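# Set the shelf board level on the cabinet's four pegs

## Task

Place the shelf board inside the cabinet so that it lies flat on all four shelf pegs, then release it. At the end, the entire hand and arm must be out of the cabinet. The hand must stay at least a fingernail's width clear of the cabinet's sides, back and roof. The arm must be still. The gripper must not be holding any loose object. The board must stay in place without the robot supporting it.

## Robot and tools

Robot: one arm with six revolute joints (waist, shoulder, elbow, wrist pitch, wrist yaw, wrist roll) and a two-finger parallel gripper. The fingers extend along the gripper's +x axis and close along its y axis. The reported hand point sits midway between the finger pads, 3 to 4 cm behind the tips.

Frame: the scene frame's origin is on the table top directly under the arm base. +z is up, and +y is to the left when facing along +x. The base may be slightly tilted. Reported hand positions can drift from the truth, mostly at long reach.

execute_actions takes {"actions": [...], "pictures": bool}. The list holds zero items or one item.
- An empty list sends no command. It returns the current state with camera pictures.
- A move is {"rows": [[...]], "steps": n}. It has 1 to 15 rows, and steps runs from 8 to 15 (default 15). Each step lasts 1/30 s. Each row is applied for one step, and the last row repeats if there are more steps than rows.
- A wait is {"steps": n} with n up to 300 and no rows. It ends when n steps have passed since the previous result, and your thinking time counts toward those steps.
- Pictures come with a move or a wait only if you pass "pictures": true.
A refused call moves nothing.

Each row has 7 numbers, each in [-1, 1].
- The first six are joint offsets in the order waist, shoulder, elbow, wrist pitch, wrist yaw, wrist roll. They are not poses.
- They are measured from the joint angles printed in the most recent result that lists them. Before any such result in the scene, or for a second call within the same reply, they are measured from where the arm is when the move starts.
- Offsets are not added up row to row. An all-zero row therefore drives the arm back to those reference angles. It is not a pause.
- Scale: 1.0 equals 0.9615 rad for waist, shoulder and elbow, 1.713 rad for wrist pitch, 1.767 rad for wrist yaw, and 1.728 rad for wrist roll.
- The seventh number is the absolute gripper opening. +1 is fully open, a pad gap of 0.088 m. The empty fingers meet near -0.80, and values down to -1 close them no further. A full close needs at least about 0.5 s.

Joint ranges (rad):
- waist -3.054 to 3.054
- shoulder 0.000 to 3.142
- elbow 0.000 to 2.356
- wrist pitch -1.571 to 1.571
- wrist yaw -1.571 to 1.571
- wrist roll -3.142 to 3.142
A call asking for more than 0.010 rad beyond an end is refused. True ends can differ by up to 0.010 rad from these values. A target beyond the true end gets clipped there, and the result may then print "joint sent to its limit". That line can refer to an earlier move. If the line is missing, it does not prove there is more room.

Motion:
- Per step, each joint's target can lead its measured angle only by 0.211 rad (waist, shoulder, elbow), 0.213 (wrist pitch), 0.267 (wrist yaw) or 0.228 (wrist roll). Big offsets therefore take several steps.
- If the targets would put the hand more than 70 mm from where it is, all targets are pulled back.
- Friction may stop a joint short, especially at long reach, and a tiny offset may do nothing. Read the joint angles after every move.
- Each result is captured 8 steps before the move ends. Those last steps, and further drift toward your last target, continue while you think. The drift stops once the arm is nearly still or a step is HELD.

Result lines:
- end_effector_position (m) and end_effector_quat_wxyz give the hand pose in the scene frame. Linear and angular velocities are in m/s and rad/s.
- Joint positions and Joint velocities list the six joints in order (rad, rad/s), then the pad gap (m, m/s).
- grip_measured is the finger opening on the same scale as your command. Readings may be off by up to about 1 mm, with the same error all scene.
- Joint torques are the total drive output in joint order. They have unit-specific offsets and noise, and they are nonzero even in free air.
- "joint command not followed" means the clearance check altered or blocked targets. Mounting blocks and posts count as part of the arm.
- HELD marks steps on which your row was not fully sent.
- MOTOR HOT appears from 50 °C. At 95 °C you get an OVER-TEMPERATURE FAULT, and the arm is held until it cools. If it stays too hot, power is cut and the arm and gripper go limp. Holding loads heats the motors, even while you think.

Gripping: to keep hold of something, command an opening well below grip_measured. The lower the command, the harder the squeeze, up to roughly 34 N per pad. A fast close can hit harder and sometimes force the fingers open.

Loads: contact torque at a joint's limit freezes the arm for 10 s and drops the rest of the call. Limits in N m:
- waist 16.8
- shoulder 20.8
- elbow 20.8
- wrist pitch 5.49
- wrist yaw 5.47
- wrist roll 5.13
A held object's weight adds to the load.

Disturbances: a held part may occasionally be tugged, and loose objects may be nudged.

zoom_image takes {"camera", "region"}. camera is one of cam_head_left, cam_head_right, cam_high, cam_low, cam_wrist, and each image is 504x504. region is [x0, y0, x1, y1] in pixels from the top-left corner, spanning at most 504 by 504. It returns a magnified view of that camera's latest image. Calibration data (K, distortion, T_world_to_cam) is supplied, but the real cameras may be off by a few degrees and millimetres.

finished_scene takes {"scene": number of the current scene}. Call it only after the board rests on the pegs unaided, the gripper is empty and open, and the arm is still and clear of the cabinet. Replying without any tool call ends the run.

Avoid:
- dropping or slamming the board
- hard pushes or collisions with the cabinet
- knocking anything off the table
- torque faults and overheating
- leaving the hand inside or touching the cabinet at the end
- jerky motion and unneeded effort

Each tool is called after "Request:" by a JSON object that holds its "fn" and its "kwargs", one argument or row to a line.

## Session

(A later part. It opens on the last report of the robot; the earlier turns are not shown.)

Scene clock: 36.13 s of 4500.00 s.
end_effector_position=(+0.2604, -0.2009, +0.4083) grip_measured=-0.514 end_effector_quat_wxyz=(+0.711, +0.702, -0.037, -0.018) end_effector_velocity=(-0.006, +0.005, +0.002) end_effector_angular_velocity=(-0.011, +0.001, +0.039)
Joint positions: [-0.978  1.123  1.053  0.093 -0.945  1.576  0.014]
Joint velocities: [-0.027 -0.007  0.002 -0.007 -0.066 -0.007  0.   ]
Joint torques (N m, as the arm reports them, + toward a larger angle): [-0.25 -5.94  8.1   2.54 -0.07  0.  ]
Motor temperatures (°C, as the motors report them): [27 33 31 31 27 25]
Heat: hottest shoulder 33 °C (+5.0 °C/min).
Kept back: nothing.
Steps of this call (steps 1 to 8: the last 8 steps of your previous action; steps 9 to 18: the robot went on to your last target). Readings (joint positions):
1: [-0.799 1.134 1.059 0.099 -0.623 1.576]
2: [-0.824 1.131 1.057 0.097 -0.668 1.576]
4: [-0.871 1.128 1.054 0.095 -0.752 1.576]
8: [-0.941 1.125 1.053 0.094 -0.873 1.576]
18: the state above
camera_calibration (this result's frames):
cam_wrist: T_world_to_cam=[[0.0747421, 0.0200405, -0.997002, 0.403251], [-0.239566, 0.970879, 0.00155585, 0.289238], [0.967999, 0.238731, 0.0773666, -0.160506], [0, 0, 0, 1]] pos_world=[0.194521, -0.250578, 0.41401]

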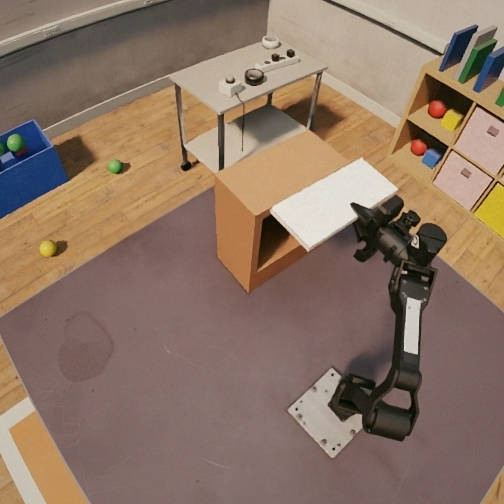

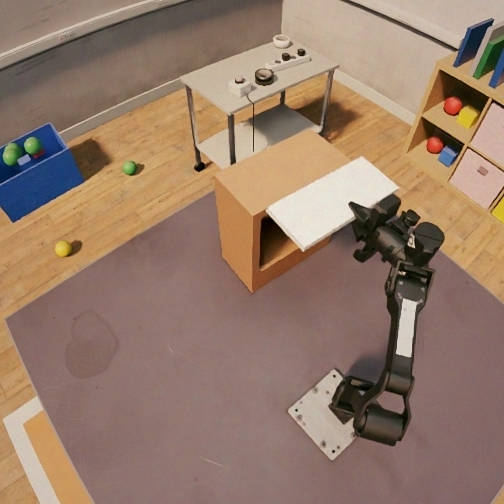

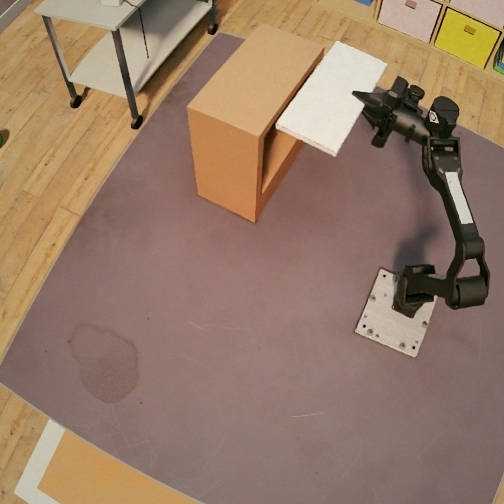

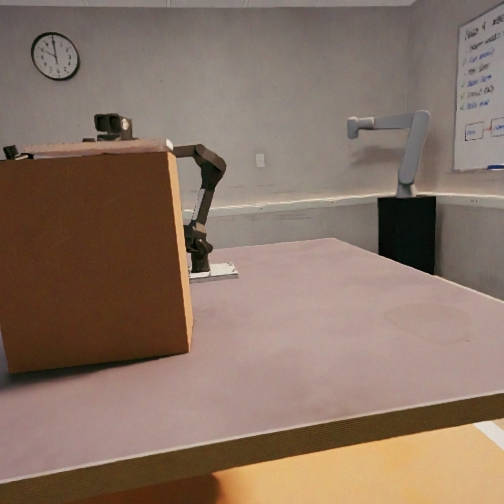

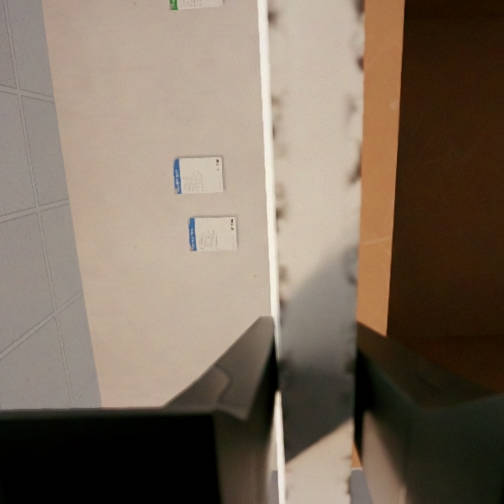

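Request:
{"fn": "execute_actions", "kwargs": {
  "actions": []
}}

Request:
{"fn": "zoom_image", "kwargs": {
  "camera": "cam_high",
  "region": [240, 20, 400, 180]
}}

Request:
{"fn": "zoom_image", "kwargs": {
  "camera": "cam_head_right",
  "region": [240, 120, 410, 290]
}}

Scene clock: 36.30 s of 4500.00 s.
end_effector_position=(+0.2601, -0.2008, +0.4081) grip_measured=-0.514 end_effector_quat_wxyz=(+0.711, +0.702, -0.036, -0.017) end_effector_velocity=(-0.002, +0.003, +0.002) end_effector_angular_velocity=(+0.005, -0.001, +0.015)
Joint positions: [-0.98   1.123  1.052  0.093 -0.95   1.576  0.014]
Joint velocities: [-0.007 -0.007  0.002 -0.007 -0.022  0.007 -0.   ]
Joint torques (N m, as the arm reports them, + toward a larger angle): [-0.4  -5.89  8.15  2.56 -0.01 -0.01]
Motor temperatures (°C, as the motors report them): [27 33 31 31 27 25]
Heat: hottest shoulder 33 °C (+5.0 °C/min).
Kept back: nothing.
Steps of this call (steps 1 to 5: the robot went on to your last target). Readings (joint positions):
1: [-0.979 1.123 1.052 0.093 -0.947 1.576]
2: [-0.979 1.123 1.052 0.093 -0.948 1.576]
4: [-0.980 1.123 1.052 0.093 -0.949 1.576]
5: the state above
camera_calibration (this result's frames):
cam_wrist: T_world_to_cam=[[0.0744147, 0.0204544, -0.997018, 0.403278], [-0.241789, 0.970327, 0.00186036, 0.289399], [0.967471, 0.24093, 0.0771523, -0.159539], [0, 0, 0, 1]] pos_world=[0.194313, -0.250622, 0.413846]

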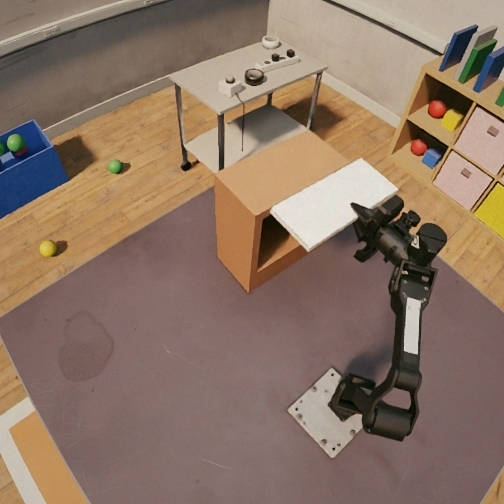

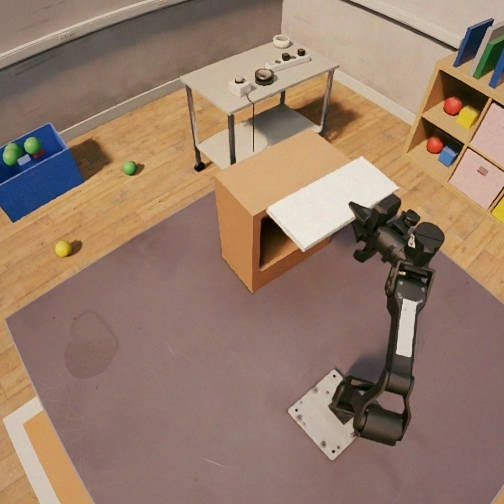

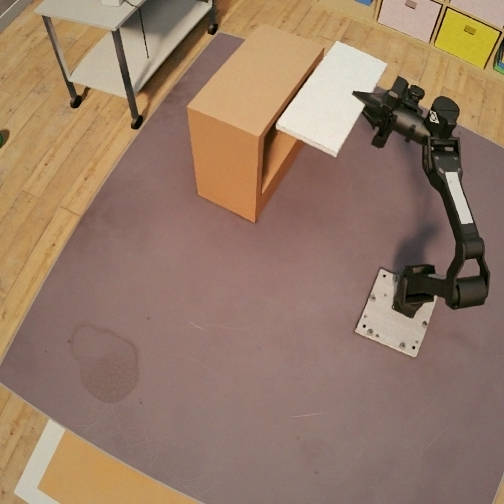

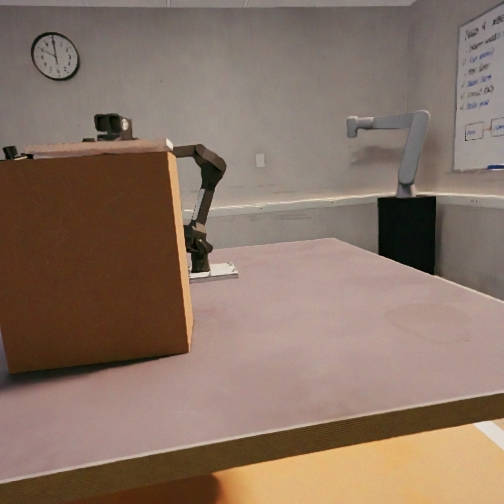

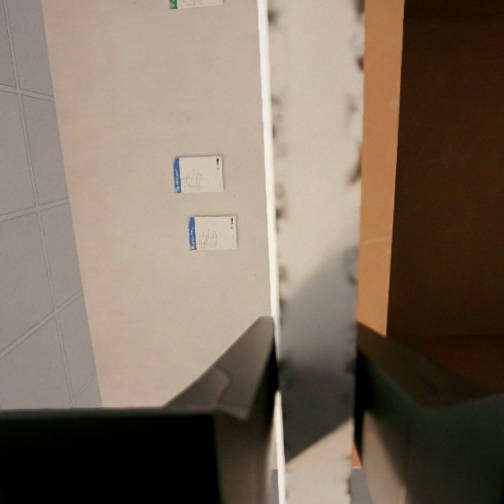

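Region (240, 20, 400, 180) of cam_high's 504x504 image, scaled by 3.150, with more detail than that image has.

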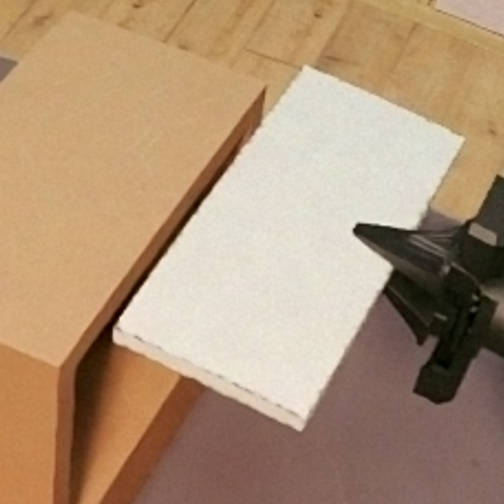

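Region (240, 120, 410, 290) of cam_head_right's 504x504 image, scaled by 2.965, with more detail than that image has.

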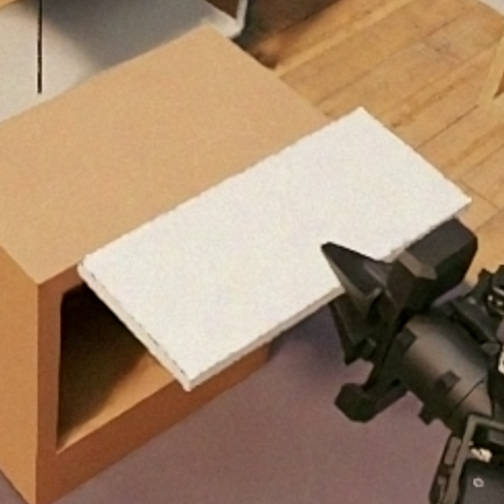

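Request:
{"fn": "zoom_image", "kwargs": {
  "camera": "cam_high",
  "region": [250, 110, 290, 150]
}}

Request:
{"fn": "zoom_image", "kwargs": {
  "camera": "cam_high",
  "region": [310, 30, 350, 70]
}}

Request:
{"fn": "zoom_image", "kwargs": {
  "camera": "cam_high",
  "region": [315, 130, 355, 170]
}}

Request:
{"fn": "zoom_image", "kwargs": {
  "camera": "cam_high",
  "region": [360, 45, 400, 85]
}}

Region (250, 110, 290, 150) of cam_high's 504x504 image, scaled by 12.600, with more detail than that image has.

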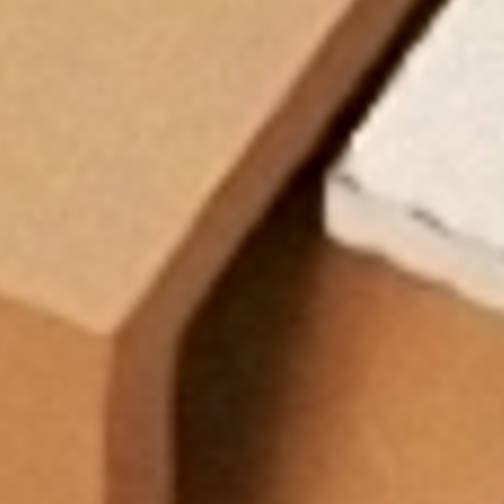

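Region (310, 30, 350, 70) of cam_high's 504x504 image, scaled by 12.600, with more detail than that image has.

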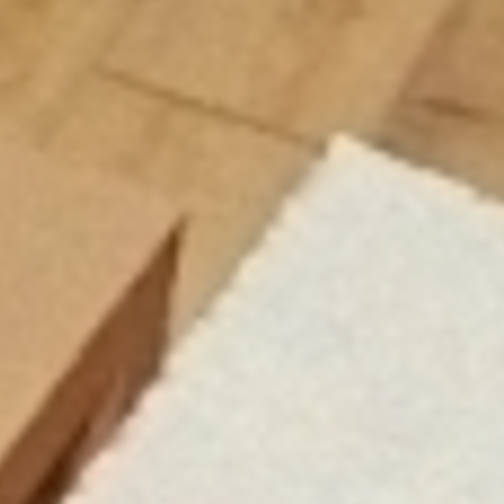

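Region (315, 130, 355, 170) of cam_high's 504x504 image, scaled by 12.600, with more detail than that image has.

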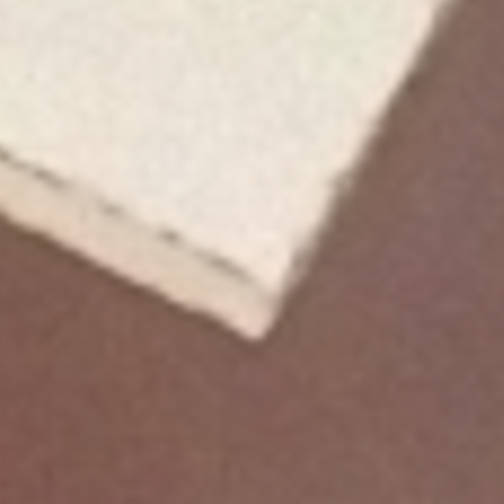

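Region (360, 45, 400, 85) of cam_high's 504x504 image, scaled by 12.600, with more detail than that image has.

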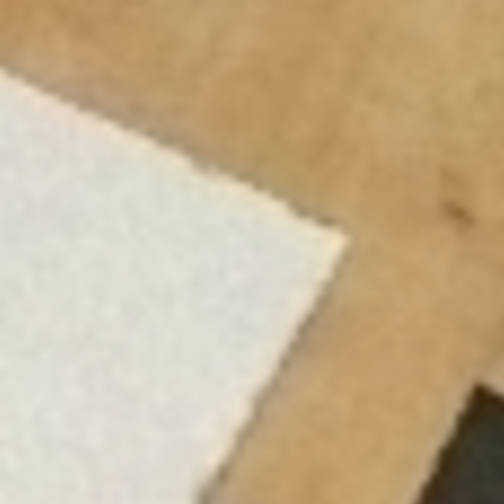

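Request:
{"fn": "zoom_image", "kwargs": {
  "camera": "cam_low",
  "region": [145, 125, 195, 175]
}}

Request:
{"fn": "zoom_image", "kwargs": {
  "camera": "cam_low",
  "region": [0, 100, 200, 200]
}}

Request:
{"fn": "zoom_image", "kwargs": {
  "camera": "cam_high",
  "region": [340, 70, 390, 120]
}}

Region (145, 125, 195, 175) of cam_low's 504x504 image, scaled by 10.080, with more detail than that image has.

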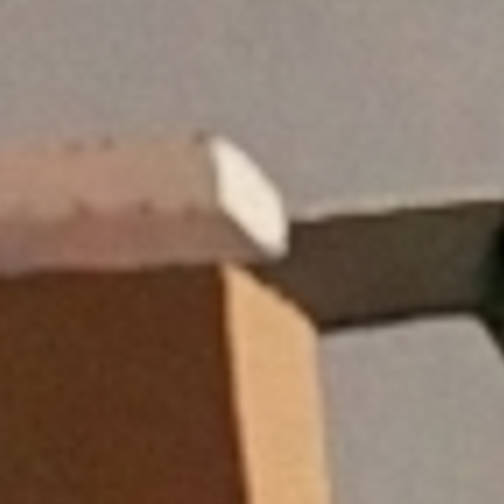

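Region (0, 100, 200, 200) of cam_low's 504x504 image, scaled by 2.520, with more detail than that image has.

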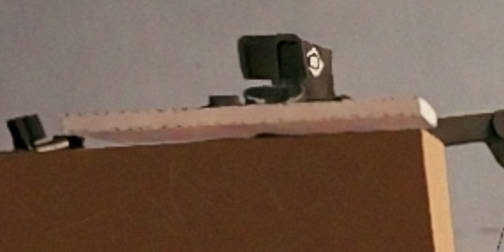

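Region (340, 70, 390, 120) of cam_high's 504x504 image, scaled by 10.080, with more detail than that image has.

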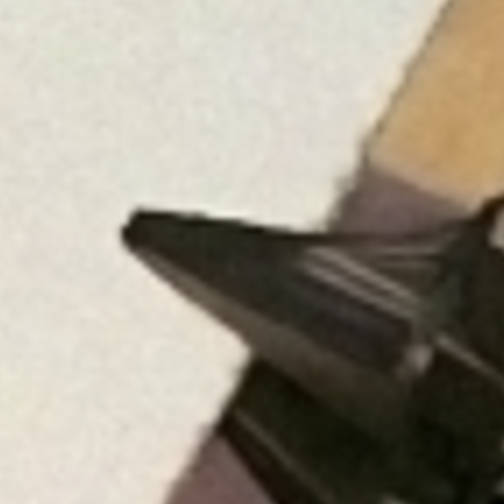

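Request:
{"fn": "execute_actions", "kwargs": {
  "actions": [
    {"rows": [[0.0030,-0.0125,0.0015,0.0091,0.0010,-0.0047,-1],[0.0052,-0.0125,-0.0080,0.0143,0.0022,-0.0096,-1],[0.0057,-0.0125,-0.0221,0.0221,0.0024,-0.0168,-1],[0.0064,-0.0125,-0.0408,0.0325,0.0028,-0.0265,-1],[0.0074,-0.0125,-0.0640,0.0453,0.0032,-0.0385,-1],[0.0085,-0.0125,-0.0913,0.0605,0.0037,-0.0530,-1],[0.0098,-0.0125,-0.1228,0.0779,0.0042,-0.0699,-1],[0.0110,-0.0125,-0.1538,0.0950,0.0048,-0.0868,-1],[0.0123,-0.011,-0.1842,0.1118,0.0054,-0.1037,-1],[0.0135,-0.009,-0.2140,0.1283,0.0059,-0.1206,-1],[0.0149,-0.007,-0.2434,0.1446,0.0065,-0.1375,-1],[0.0161,-0.005,-0.2722,0.1605,0.0070,-0.1544,-1],[0.0174,-0.003,-0.3004,0.1762,0.0076,-0.1713,-1],[0.0186,-0.0014,-0.3282,0.1924,0.0081,-0.1882,-1],[0.0200,0.0019,-0.3554,0.2093,0.0087,-0.2052,-1]], "steps": 15}
  ]
}}

Request:
{"fn": "execute_actions", "kwargs": {
  "actions": [
    {"rows": [[0.0100,0.0080,-0.1079,0.0751,0.0043,-0.0725,-1],[0.0112,0.0147,-0.1341,0.0934,0.0049,-0.0894,-1],[0.0125,0.0232,-0.1597,0.1123,0.0054,-0.1063,-1],[0.0137,0.0335,-0.1848,0.1319,0.0060,-0.1232,-1],[0.0151,0.0455,-0.2093,0.1521,0.0066,-0.1401,-1],[0.0163,0.0592,-0.2333,0.1731,0.0071,-0.1570,-1],[0.0176,0.0747,-0.2568,0.1947,0.0076,-0.1739,-1],[0.0188,0.0919,-0.2798,0.2170,0.0082,-0.1908,-1],[0.0201,0.1108,-0.3022,0.2399,0.0088,-0.2077,-1],[0.0212,0.1284,-0.3210,0.2602,0.0093,-0.2222,-1],[0.0222,0.1441,-0.3363,0.2774,0.0097,-0.2343,-1],[0.0229,0.1572,-0.3484,0.2914,0.0100,-0.2439,-1],[0.0234,0.1675,-0.3574,0.3021,0.0102,-0.2512,-1],[0.0237,0.1745,-0.3633,0.3093,0.0104,-0.2560,-1],[0.0239,0.1780,-0.3662,0.3129,0.0105,-0.2584,-1]], "steps": 15}
  ]
}}

Request:
{"fn": "execute_actions", "kwargs": {
  "actions": [
    {"steps": 22}
  ],
  "pictures": true
}}

Scene clock: 46.00 s of 4500.00 s.
end_effector_position=(+0.2614, -0.2018, +0.3974) grip_measured=-0.514 end_effector_quat_wxyz=(+0.736, +0.676, -0.038, -0.015) end_effector_velocity=(+0.017, -0.007, -0.132) end_effector_angular_velocity=(-0.566, +0.028, -0.005)
Joint positions: [-0.978  1.121  1.     0.159 -0.948  1.517  0.014]
Joint velocities: [ 0.037 -0.002 -0.545  0.564  0.022 -0.549 -0.   ]
Joint torques (N m, as the arm reports them, + toward a larger angle): [ 0.4  -5.1   7.09  2.44  0.14 -0.09]
Motor temperatures (°C, as the motors report them): [27 33 31 33 27 25]
Heat: hottest shoulder 33 °C (+3.9 °C/min).
Steps of this call (steps 1 to 30: the robot went on to your last target; steps 31 to 284: nothing new was sent; steps 285 to 291: the first 7 steps of this action). Readings (joint positions):
285: [-0.981 1.121 1.051 0.093 -0.951 1.576]
286: [-0.981 1.121 1.049 0.096 -0.951 1.574]
288: [-0.981 1.121 1.040 0.112 -0.951 1.560]
291: the state above

Scene clock: 46.50 s of 4500.00 s.
end_effector_position=(+0.2663, -0.1993, +0.2959) grip_measured=-0.514 end_effector_quat_wxyz=(+0.853, +0.520, -0.031, -0.023) end_effector_velocity=(+0.010, +0.005, -0.216) end_effector_angular_velocity=(-0.869, +0.072, -0.025)
Joint positions: [-0.96   1.161  0.622  0.564 -0.932  1.115  0.014]
Joint velocities: [ 0.037  0.31  -0.711  1.004  0.037 -0.886  0.   ]
Joint torques (N m, as the arm reports them, + toward a larger angle): [ 0.43 -3.76  7.85  2.7   0.14 -0.09]
Motor temperatures (°C, as the motors report them): [27 32 31 33 27 25]
Heat: hottest wrist pitch 33 °C (+3.9 °C/min).
Steps of this call (steps 1 to 8: the last 8 steps of your previous action; steps 9 to 15: the first 7 steps of this action, its rows measured from where the robot was after step 8). Readings (joint positions):
8: [-0.969 1.123 0.792 0.351 -0.940 1.316]
9: [-0.967 1.124 0.767 0.378 -0.939 1.288]
10: [-0.966 1.127 0.742 0.407 -0.938 1.260]
12: [-0.963 1.136 0.694 0.467 -0.936 1.202]
15: the state above

Scene clock: 47.23 s of 4500.00 s.
end_effector_position=(+0.2680, -0.1962, +0.2350) grip_measured=-0.514 end_effector_quat_wxyz=(+0.908, +0.417, -0.026, -0.027) end_effector_velocity=(-0.001, +0.004, -0.010) end_effector_angular_velocity=(+0.004, +0.019, +0.019)
Joint positions: [-0.949  1.295  0.438  0.875 -0.924  0.874  0.014]
Joint velocities: [-0.002  0.007 -0.017 -0.007 -0.022 -0.022 -0.   ]
Joint torques (N m, as the arm reports them, + toward a larger angle): [ 0.4  -4.11  7.25  2.84  0.12 -0.11]
Motor temperatures (°C, as the motors report them): [27 32 32 33 27 25]
Heat: hottest wrist pitch 33 °C (+3.8 °C/min).
Kept back: nothing.
Steps of this call (steps 1 to 8: the last 8 steps of your previous action; steps 9 to 22: the robot went on to your last target). Readings (joint positions):
1: [-0.959 1.172 0.599 0.598 -0.931 1.086]
2: [-0.957 1.185 0.575 0.634 -0.930 1.057]
4: [-0.955 1.215 0.532 0.702 -0.928 1.002]
8: [-0.951 1.268 0.468 0.805 -0.925 0.923]
22: the state above
camera_calibration (this result's frames):
cam_wrist: T_world_to_cam=[[0.0210805, -0.624429, -0.780797, 0.0669703], [-0.246417, 0.753633, -0.609357, 0.389479], [0.968935, 0.205247, -0.137983, -0.11179], [0, 0, 0, 1]] pos_world=[0.20288, -0.228761, 0.274197]

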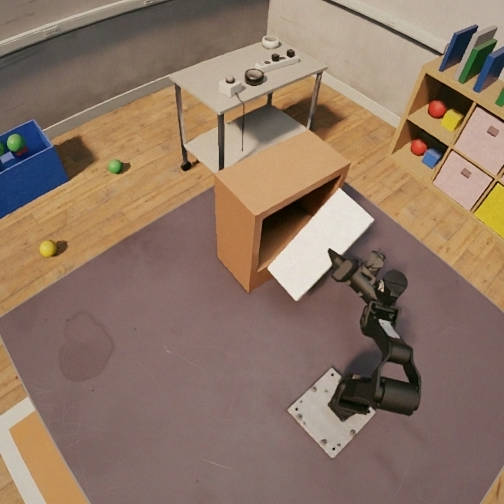

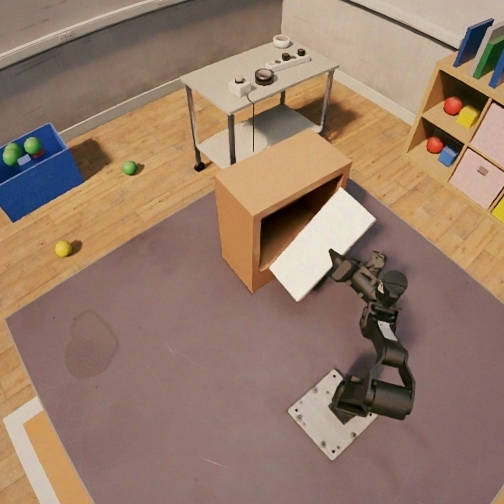

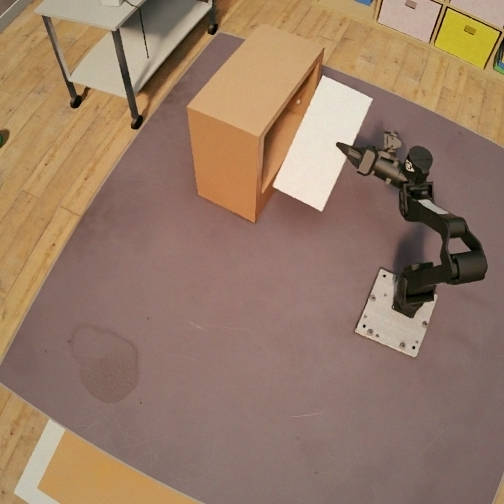

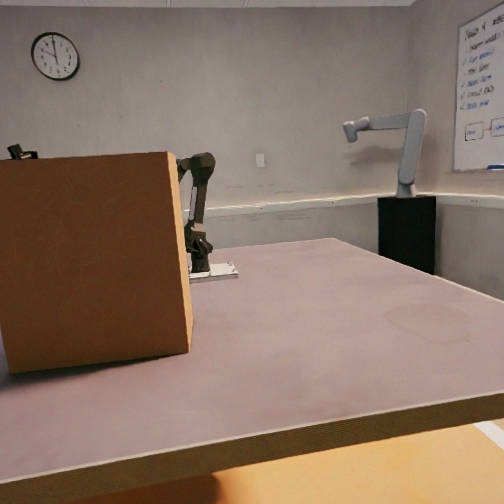

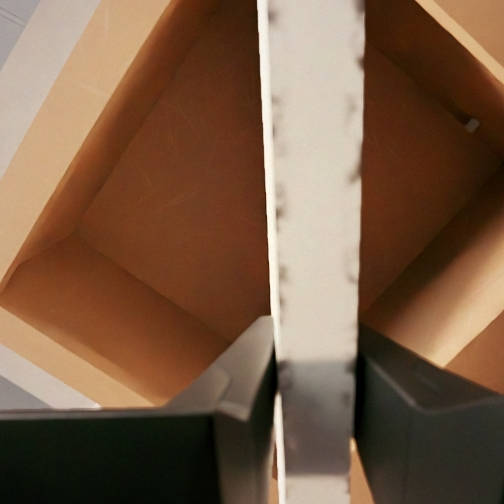

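Request:
{"fn": "zoom_image", "kwargs": {
  "camera": "cam_wrist",
  "region": [354, 0, 504, 200]
}}

Request:
{"fn": "zoom_image", "kwargs": {
  "camera": "cam_wrist",
  "region": [0, 180, 250, 430]
}}

Request:
{"fn": "zoom_image", "kwargs": {
  "camera": "cam_wrist",
  "region": [354, 200, 504, 400]
}}

Request:
{"fn": "zoom_image", "kwargs": {
  "camera": "cam_wrist",
  "region": [60, 0, 280, 200]
}}

Region (354, 0, 504, 200) of cam_wrist's 504x504 image, scaled by 2.520, with more detail than that image has; it fills the left 378 columns of this view, and the rest is white.

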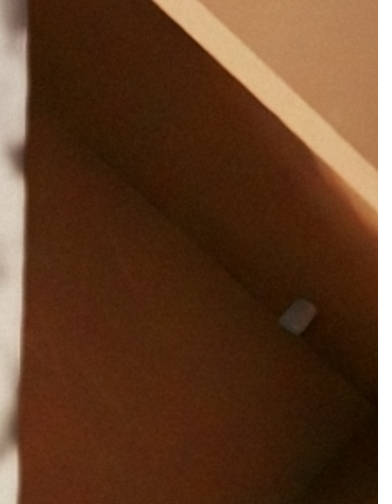

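Region (0, 180, 250, 430) of cam_wrist's 504x504 image, scaled by 2.016, with more detail than that image has.

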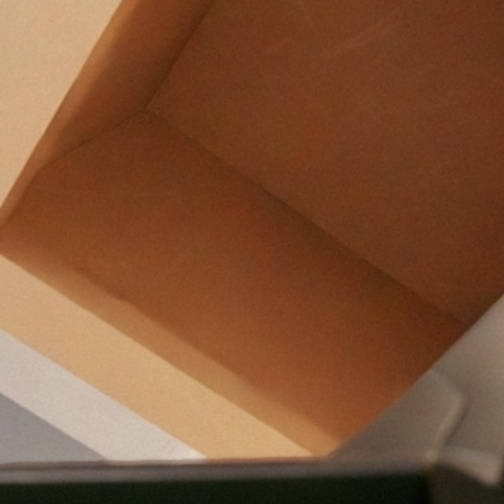

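Region (354, 200, 504, 400) of cam_wrist's 504x504 image, scaled by 2.520, with more detail than that image has; it fills the left 378 columns of this view, and the rest is white.

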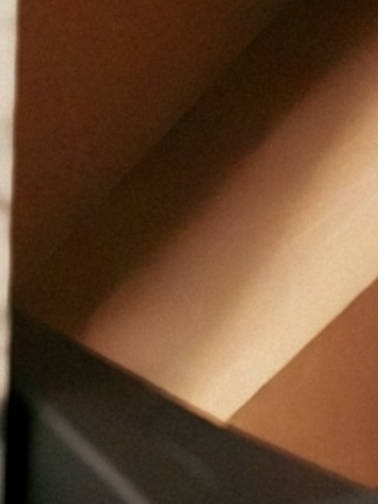

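Region (60, 0, 280, 200) of cam_wrist's 504x504 image, scaled by 2.291, with more detail than that image has; it fills the top 458 rows of this view, and the rest is white.

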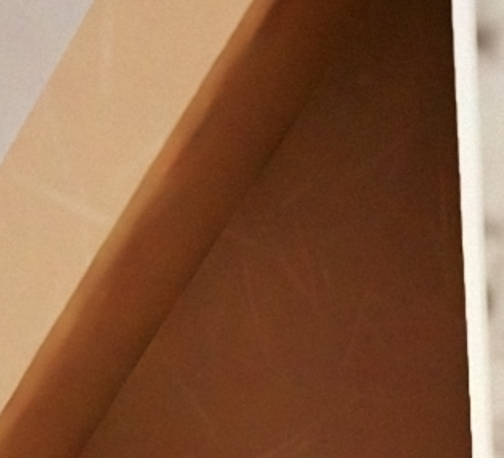

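Request:
{"fn": "execute_actions", "kwargs": {
  "actions": [
    {"rows": [[0.0084,0.0020,0.0161,0.0081,0.0037,0,-1],[0.0156,0.0090,0.0275,0.0102,0.0077,0,-1],[0.0264,0.0194,0.0324,0.0133,0.0135,0,-1],[0.0405,0.0332,0.0392,0.0170,0.0212,0,-1],[0.0576,0.0502,0.0482,0.0214,0.0305,0,-1],[0.0776,0.0703,0.0599,0.0260,0.0414,0,-1],[0.1000,0.0935,0.0744,0.0306,0.0536,0,-1],[0.1216,0.1163,0.0899,0.0346,0.0653,0,-1],[0.1423,0.1387,0.1062,0.0378,0.0766,0,-1],[0.1623,0.1609,0.1233,0.0406,0.0874,0,-1],[0.1814,0.1828,0.1411,0.0430,0.0979,0,-1],[0.1999,0.2045,0.1596,0.0447,0.1079,0,-1],[0.2176,0.2260,0.1788,0.0461,0.1176,0,-1],[0.2346,0.2473,0.1984,0.0469,0.1268,0,-1],[0.2511,0.2684,0.2186,0.0475,0.1358,0,-1]], "steps": 15}
  ]
}}

Request:
{"fn": "execute_actions", "kwargs": {
  "actions": [
    {"rows": [[0.0754,0.0866,0.1084,0.0103,0.0405,0,-1],[0.0906,0.1074,0.1295,0.0101,0.0487,0,-1],[0.1052,0.1282,0.1512,0.0093,0.0567,0,-1],[0.1194,0.1488,0.1732,0.0082,0.0644,0,-1],[0.1330,0.1694,0.1957,0.0068,0.0718,0,-1],[0.1461,0.1898,0.2186,0.0052,0.0789,0,-1],[0.1588,0.2103,0.2420,0.0035,0.0858,0,-1],[0.1710,0.2306,0.2658,0.0016,0.0925,0,-1],[0.1828,0.2510,0.2901,-0.0006,0.0989,0,-1],[0.1926,0.2683,0.3113,-0.0028,0.1043,0,-1],[0.2006,0.2828,0.3293,-0.0048,0.1086,0,-1],[0.2068,0.2943,0.3439,-0.0065,0.1120,0,-1],[0.2114,0.3030,0.3549,-0.0079,0.1145,0,-1],[0.2145,0.3087,0.3624,-0.0088,0.1161,0,-1],[0.2160,0.3116,0.3661,-0.0093,0.1170,0,-1]], "steps": 15}
  ]
}}

Request:
{"fn": "execute_actions", "kwargs": {
  "actions": [
    {"steps": 22}
  ],
  "pictures": true
}}

Scene clock: 55.10 s of 4500.00 s.
end_effector_position=(+0.2801, -0.1969, +0.2320) grip_measured=-0.514 end_effector_quat_wxyz=(+0.908, +0.418, -0.025, -0.029) end_effector_velocity=(+0.128, -0.009, -0.014) end_effector_angular_velocity=(+0.022, +0.014, +0.010)
Joint positions: [-0.906  1.338  0.454  0.897 -0.877  0.872  0.014]
Joint velocities: [ 0.427  0.432  0.247  0.154  0.418 -0.007 -0.   ]
Joint torques (N m, as the arm reports them, + toward a larger angle): [ 0.64 -4.19  9.85  2.89  0.11  0.02]
Motor temperatures (°C, as the motors report them): [27 32 32 35 27 25]
Heat: hottest wrist pitch 35 °C (+5.4 °C/min).
Steps of this call (steps 1 to 30: the robot went on to your last target; steps 31 to 229: nothing new was sent; steps 230 to 236: the first 7 steps of this action). Readings (joint positions):
230: [-0.949 1.296 0.436 0.877 -0.923 0.872]
231: [-0.947 1.297 0.436 0.878 -0.920 0.872]
233: [-0.938 1.305 0.438 0.884 -0.910 0.872]
236: the state above

Scene clock: 55.60 s of 4500.00 s.
end_effector_position=(+0.3734, -0.2048, +0.2319) grip_measured=-0.514 end_effector_quat_wxyz=(+0.907, +0.419, -0.025, -0.028) end_effector_velocity=(+0.200, -0.014, -0.002) end_effector_angular_velocity=(+0.022, +0.010, +0.010)
Joint positions: [-0.665  1.627  0.703  0.936 -0.638  0.872  0.014]
Joint velocities: [ 0.398  0.593  0.628 -0.051  0.388  0.007 -0.   ]
Joint torques (N m, as the arm reports them, + toward a larger angle): [ 0.52 -6.75  9.42  2.89  0.06 -0.01]
Motor temperatures (°C, as the motors report them): [27 32 32 35 27 25]
Heat: hottest wrist pitch 35 °C (+5.4 °C/min).
Steps of this call (steps 1 to 8: the last 8 steps of your previous action; steps 9 to 15: the first 7 steps of this action, its rows measured from where the robot was after step 8). Readings (joint positions):
8: [-0.768 1.488 0.566 0.934 -0.742 0.872]
9: [-0.752 1.508 0.584 0.935 -0.726 0.872]
10: [-0.737 1.528 0.602 0.936 -0.711 0.872]
12: [-0.707 1.568 0.641 0.937 -0.680 0.872]
15: the state above

Scene clock: 56.33 s of 4500.00 s.
end_effector_position=(+0.4297, -0.2078, +0.2314) grip_measured=-0.514 end_effector_quat_wxyz=(+0.907, +0.420, -0.025, -0.028) end_effector_velocity=(+0.002, +0.001, -0.004) end_effector_angular_velocity=(+0.014, +0.009, +0.000)
Joint positions: [-0.565  1.79   0.891  0.908 -0.538  0.872  0.014]
Joint velocities: [ 0.007  0.007  0.002 -0.007  0.007  0.007 -0.   ]
Joint torques (N m, as the arm reports them, + toward a larger angle): [ 0.47 -8.31  9.85  2.98  0.1  -0.04]
Motor temperatures (°C, as the motors report them): [27 32 32 35 27 25]
Heat: hottest wrist pitch 35 °C (+5.3 °C/min).
Kept back: nothing.
Steps of this call (steps 1 to 8: the last 8 steps of your previous action; steps 9 to 22: the robot went on to your last target). Readings (joint positions):
1: [-0.652 1.647 0.724 0.934 -0.625 0.872]
2: [-0.639 1.667 0.747 0.932 -0.612 0.872]
4: [-0.615 1.704 0.789 0.925 -0.589 0.872]
8: [-0.581 1.760 0.854 0.915 -0.557 0.872]
22: the state above
camera_calibration (this result's frames):
cam_wrist: T_world_to_cam=[[0.0190208, -0.618174, -0.785811, 0.0568426], [-0.247222, 0.758639, -0.602783, 0.435812], [0.968772, 0.205735, -0.138396, -0.266375], [0, 0, 0, 1]] pos_world=[0.364718, -0.240683, 0.270503]

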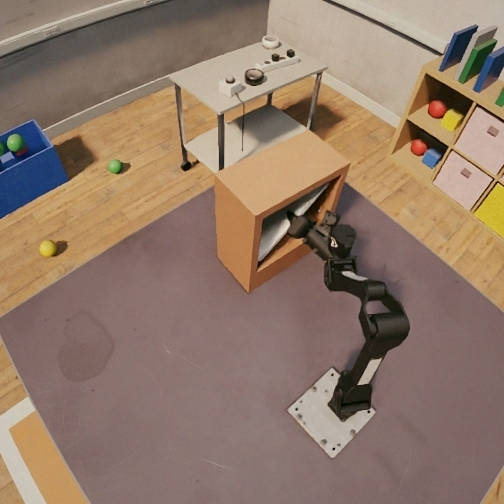

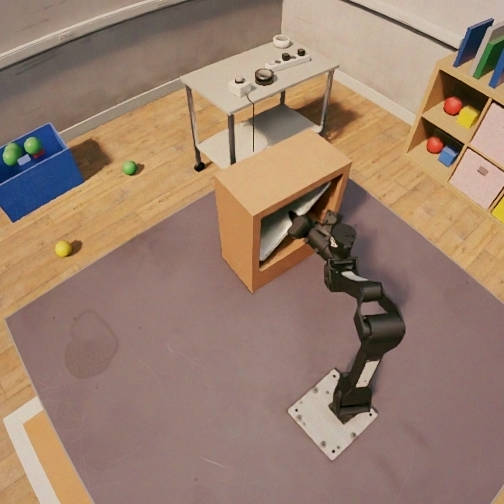

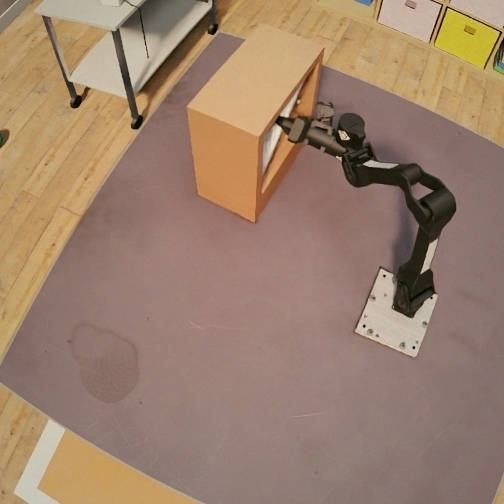

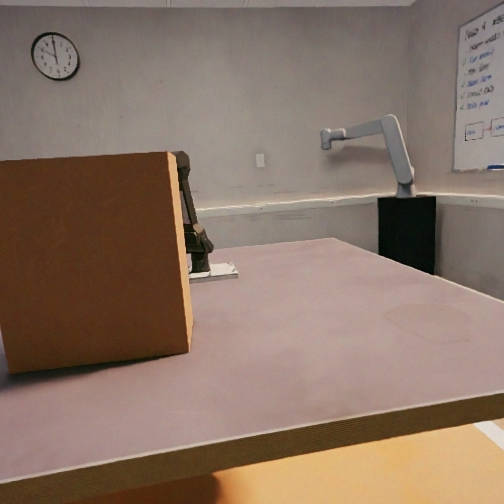

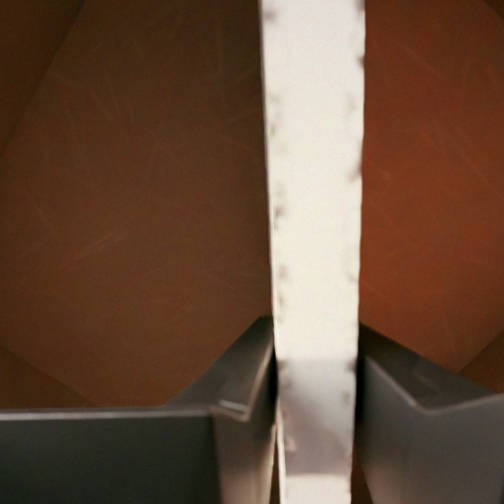

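Request:
{"fn": "zoom_image", "kwargs": {
  "camera": "cam_wrist",
  "region": [0, 300, 150, 420]
}}

Request:
{"fn": "zoom_image", "kwargs": {
  "camera": "cam_wrist",
  "region": [404, 0, 504, 80]
}}

Request:
{"fn": "zoom_image", "kwargs": {
  "camera": "cam_wrist",
  "region": [404, 300, 504, 400]
}}

Request:
{"fn": "zoom_image", "kwargs": {
  "camera": "cam_head_right",
  "region": [240, 150, 370, 280]
}}

Region (0, 300, 150, 420) of cam_wrist's 504x504 image, scaled by 3.360, with more detail than that image has; it fills the top 403 rows of this view, and the rest is white.

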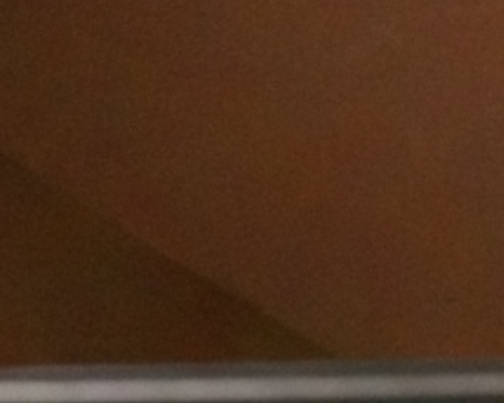

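Region (404, 0, 504, 80) of cam_wrist's 504x504 image, scaled by 5.040, with more detail than that image has; it fills the top 403 rows of this view, and the rest is white.

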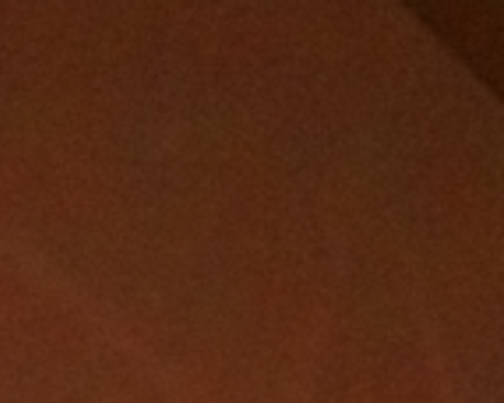

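Region (404, 300, 504, 400) of cam_wrist's 504x504 image, scaled by 5.040, with more detail than that image has.

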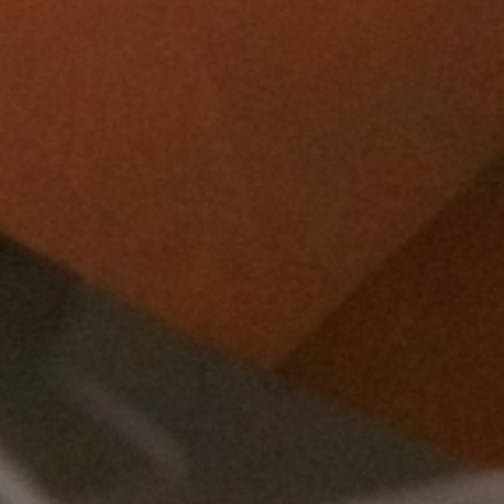

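Region (240, 150, 370, 280) of cam_head_right's 504x504 image, scaled by 3.877, with more detail than that image has.

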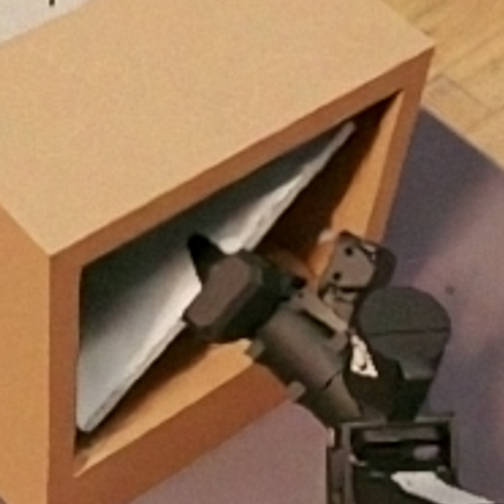

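Request:
{"fn": "zoom_image", "kwargs": {
  "camera": "cam_high",
  "region": [280, 45, 340, 115]
}}

Request:
{"fn": "zoom_image", "kwargs": {
  "camera": "cam_high",
  "region": [245, 125, 305, 205]
}}

Request:
{"fn": "zoom_image", "kwargs": {
  "camera": "cam_wrist",
  "region": [240, 180, 380, 320]
}}

Region (280, 45, 340, 115) of cam_high's 504x504 image, scaled by 7.200, with more detail than that image has; it fills the left 432 columns of this view, and the rest is white.

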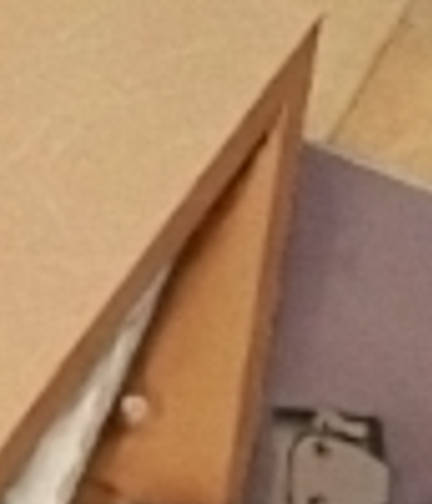

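Region (245, 125, 305, 205) of cam_high's 504x504 image, scaled by 6.300, with more detail than that image has; it fills the left 378 columns of this view, and the rest is white.

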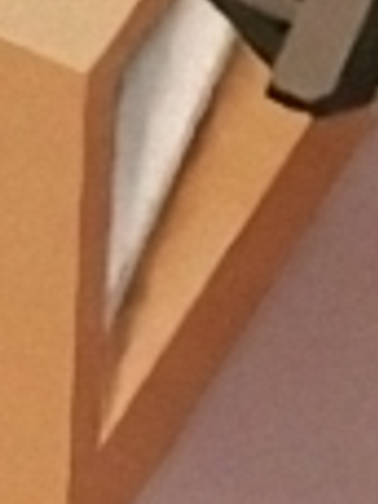

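Region (240, 180, 380, 320) of cam_wrist's 504x504 image, scaled by 3.600, with more detail than that image has.

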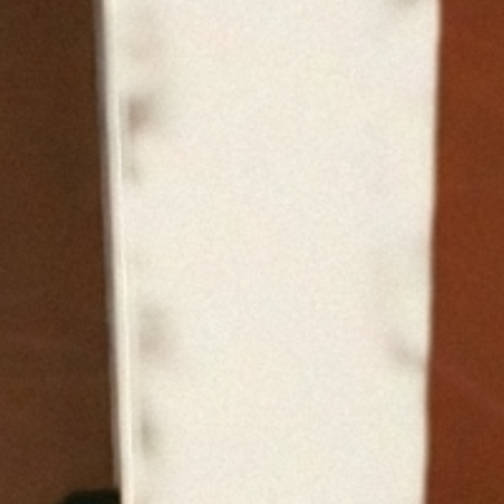

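Request:
{"fn": "execute_actions", "kwargs": {
  "actions": [
    {"rows": [[0.0057,-0.005,0.0295,0.0050,0.0024,0.0066,-1],[0.0073,-0.005,0.0332,0.0030,0.0030,0.0140,-1],[0.0094,-0.005,0.0381,0.0002,0.0039,0.0250,-1],[0.0114,-0.005,0.0430,-0.0025,0.0047,0.0398,-1],[0.0135,-0.005,0.0479,-0.0053,0.0056,0.0582,-1],[0.0151,-0.005,0.0516,-0.0074,0.0062,0.0803,-1],[0.0151,-0.005,0.0516,-0.0074,0.0062,0.1024,-1],[0.0151,-0.005,0.0516,-0.0074,0.0062,0.1245,-1],[0.0151,-0.005,0.0516,-0.0074,0.0062,0.1467,-1],[0.0151,-0.0035,0.0516,-0.0074,0.0062,0.1688,-1],[0.0151,-0.0008,0.0451,-0.0033,0.0062,0.1909,-1],[0.0151,0.0026,0.0373,0.0001,0.0062,0.2130,-1],[0.0151,0.0080,0.0284,0.0052,0.0062,0.2351,-1],[0.0151,0.0152,0.0193,0.0120,0.0062,0.2573,-1],[0.0151,0.0243,0.0134,0.0204,0.0062,0.2794,-1]], "steps": 15}
  ]
}}

Request:
{"fn": "execute_actions", "kwargs": {
  "actions": [
    {"rows": [[0.0045,0.0277,-0.0142,0.0361,0.002,0.0958,-1],[0.0045,0.0411,-0.0219,0.0479,0.002,0.1159,-1],[0.0045,0.0548,-0.0292,0.0597,0.002,0.1340,-1],[0.0045,0.0689,-0.0362,0.0715,0.002,0.1501,-1],[0.0045,0.0833,-0.0427,0.0833,0.002,0.1642,-1],[0.0045,0.0981,-0.0490,0.0951,0.002,0.1762,-1],[0.0045,0.1132,-0.0549,0.1069,0.002,0.1863,-1],[0.0045,0.1285,-0.0603,0.1186,0.002,0.1943,-1],[0.0045,0.1424,-0.0649,0.1289,0.002,0.2003,-1],[0.0045,0.1544,-0.0684,0.1377,0.002,0.2044,-1],[0.0045,0.1646,-0.0713,0.1450,0.002,0.2064,-1],[0.0045,0.1729,-0.0735,0.1508,0.002,0.2064,-1],[0.0045,0.1791,-0.0751,0.1552,0.002,0.2064,-1],[0.0045,0.1833,-0.0761,0.1581,0.002,0.2064,-1],[0.0045,0.1853,-0.0767,0.1596,0.002,0.2064,-1]], "steps": 15}
  ]
}}

Request:
{"fn": "execute_actions", "kwargs": {
  "actions": [
    {"steps": 22}
  ],
  "pictures": true
}}

Scene clock: 67.30 s of 4500.00 s.
end_effector_position=(+0.4332, -0.2072, +0.2328) grip_measured=-0.514 end_effector_quat_wxyz=(+0.887, +0.460, -0.024, -0.027) end_effector_velocity=(+0.019, +0.010, +0.025) end_effector_angular_velocity=(+0.761, -0.085, +0.048)
Joint positions: [-0.558  1.793  0.905  0.893 -0.532  0.96   0.014]
Joint velocities: [ 0.042 -0.002  0.085 -0.051  0.007  0.784 -0.   ]
Joint torques (N m, as the arm reports them, + toward a larger angle): [ 0.52 -8.91 10.02  3.03  0.08  0.12]
Motor temperatures (°C, as the motors report them): [27 34 33 38 27 25]
Heat: hottest wrist pitch 38 °C (+7.1 °C/min).
Steps of this call (steps 1 to 15: the robot went on to your last target; steps 16 to 322: nothing new was sent; steps 323 to 329: the first 7 steps of this action). Readings (joint positions):
323: [-0.564 1.793 0.893 0.908 -0.538 0.872]
324: [-0.564 1.793 0.893 0.907 -0.537 0.875]
326: [-0.562 1.793 0.897 0.901 -0.535 0.896]
329: the state above

Scene clock: 67.80 s of 4500.00 s.
end_effector_position=(+0.4355, -0.2101, +0.2131) grip_measured=-0.514 end_effector_quat_wxyz=(+0.749, +0.661, -0.041, -0.018) end_effector_velocity=(-0.004, -0.014, -0.162) end_effector_angular_velocity=(+0.819, +0.011, -0.029)
Joint positions: [-0.557  1.866  0.879  1.015 -0.519  1.46   0.014]
Joint velocities: [-0.022  0.408 -0.203  0.52   0.037  0.769 -0.   ]
Joint torques (N m, as the arm reports them, + toward a larger angle): [ 0.81 -8.39  6.65  3.25 -0.24  0.05]
Motor temperatures (°C, as the motors report them): [27 34 33 38 27 25]
Heat: hottest wrist pitch 38 °C (+7.0 °C/min).
Steps of this call (steps 1 to 8: the last 8 steps of your previous action; steps 9 to 15: the first 7 steps of this action, its rows measured from where the robot was after step 8). Readings (joint positions):
8: [-0.554 1.800 0.912 0.906 -0.530 1.229]
9: [-0.554 1.805 0.909 0.918 -0.530 1.266]
10: [-0.554 1.811 0.906 0.933 -0.530 1.302]
12: [-0.554 1.828 0.897 0.964 -0.522 1.369]
15: the state above

Scene clock: 68.53 s of 4500.00 s.
end_effector_position=(+0.4349, -0.2106, +0.1739) grip_measured=-0.514 end_effector_quat_wxyz=(+0.707, +0.706, -0.041, -0.020) end_effector_velocity=(-0.001, +0.000, -0.003) end_effector_angular_velocity=(-0.001, +0.011, +0.015)
Joint positions: [-0.559  1.98   0.835  1.165 -0.517  1.58   0.014]
Joint velocities: [-0.007  0.002 -0.002 -0.007 -0.022 -0.007 -0.   ]
Joint torques (N m, as the arm reports them, + toward a larger angle): [ 1.01 -8.52  6.31  3.29 -0.23  0.14]
Motor temperatures (°C, as the motors report them): [27 34 33 38 27 25]
Heat: hottest wrist pitch 38 °C (+7.1 °C/min).
Kept back: nothing.
Steps of this call (steps 1 to 8: the last 8 steps of your previous action; steps 9 to 22: the robot went on to your last target). Readings (joint positions):
1: [-0.557 1.880 0.872 1.034 -0.518 1.483]
2: [-0.557 1.894 0.866 1.052 -0.517 1.504]
4: [-0.558 1.922 0.855 1.085 -0.516 1.536]
8: [-0.558 1.962 0.840 1.133 -0.517 1.567]
22: the state above
camera_calibration (this result's frames):
cam_wrist: T_world_to_cam=[[0.0790169, 0.032469, -0.996344, 0.157331], [-0.231389, 0.97277, 0.01335, 0.335591], [0.969647, 0.229489, 0.0843782, -0.312829], [0, 0, 0, 1]] pos_world=[0.368554, -0.259771, 0.178672]

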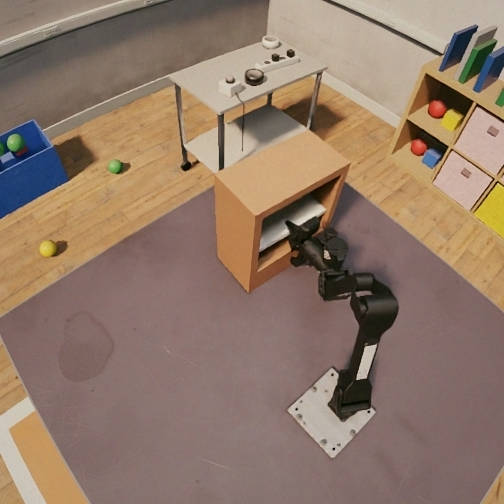

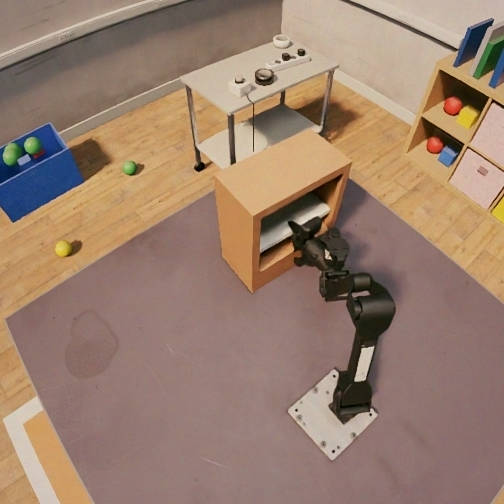

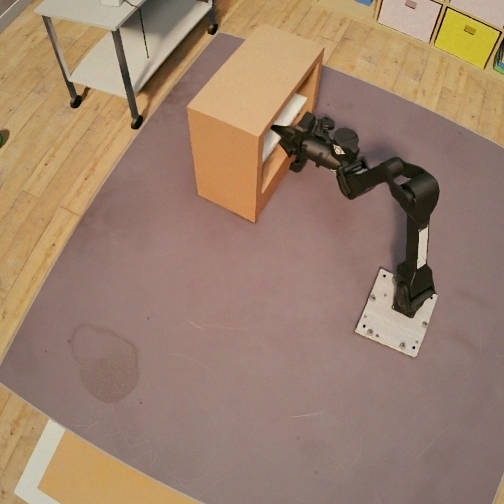

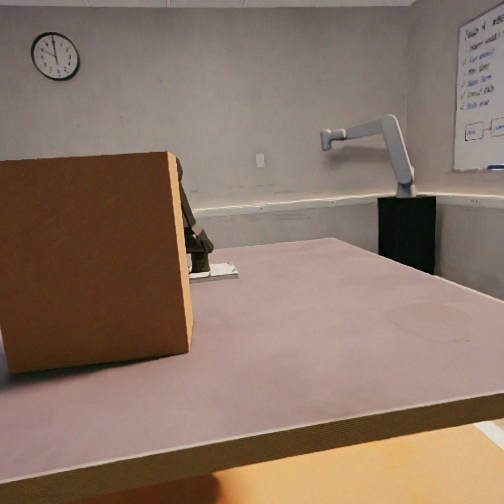

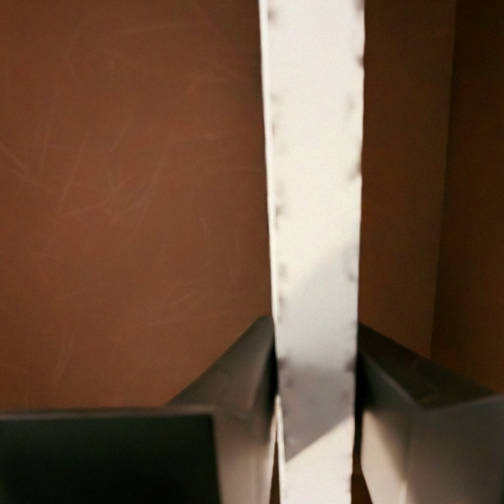

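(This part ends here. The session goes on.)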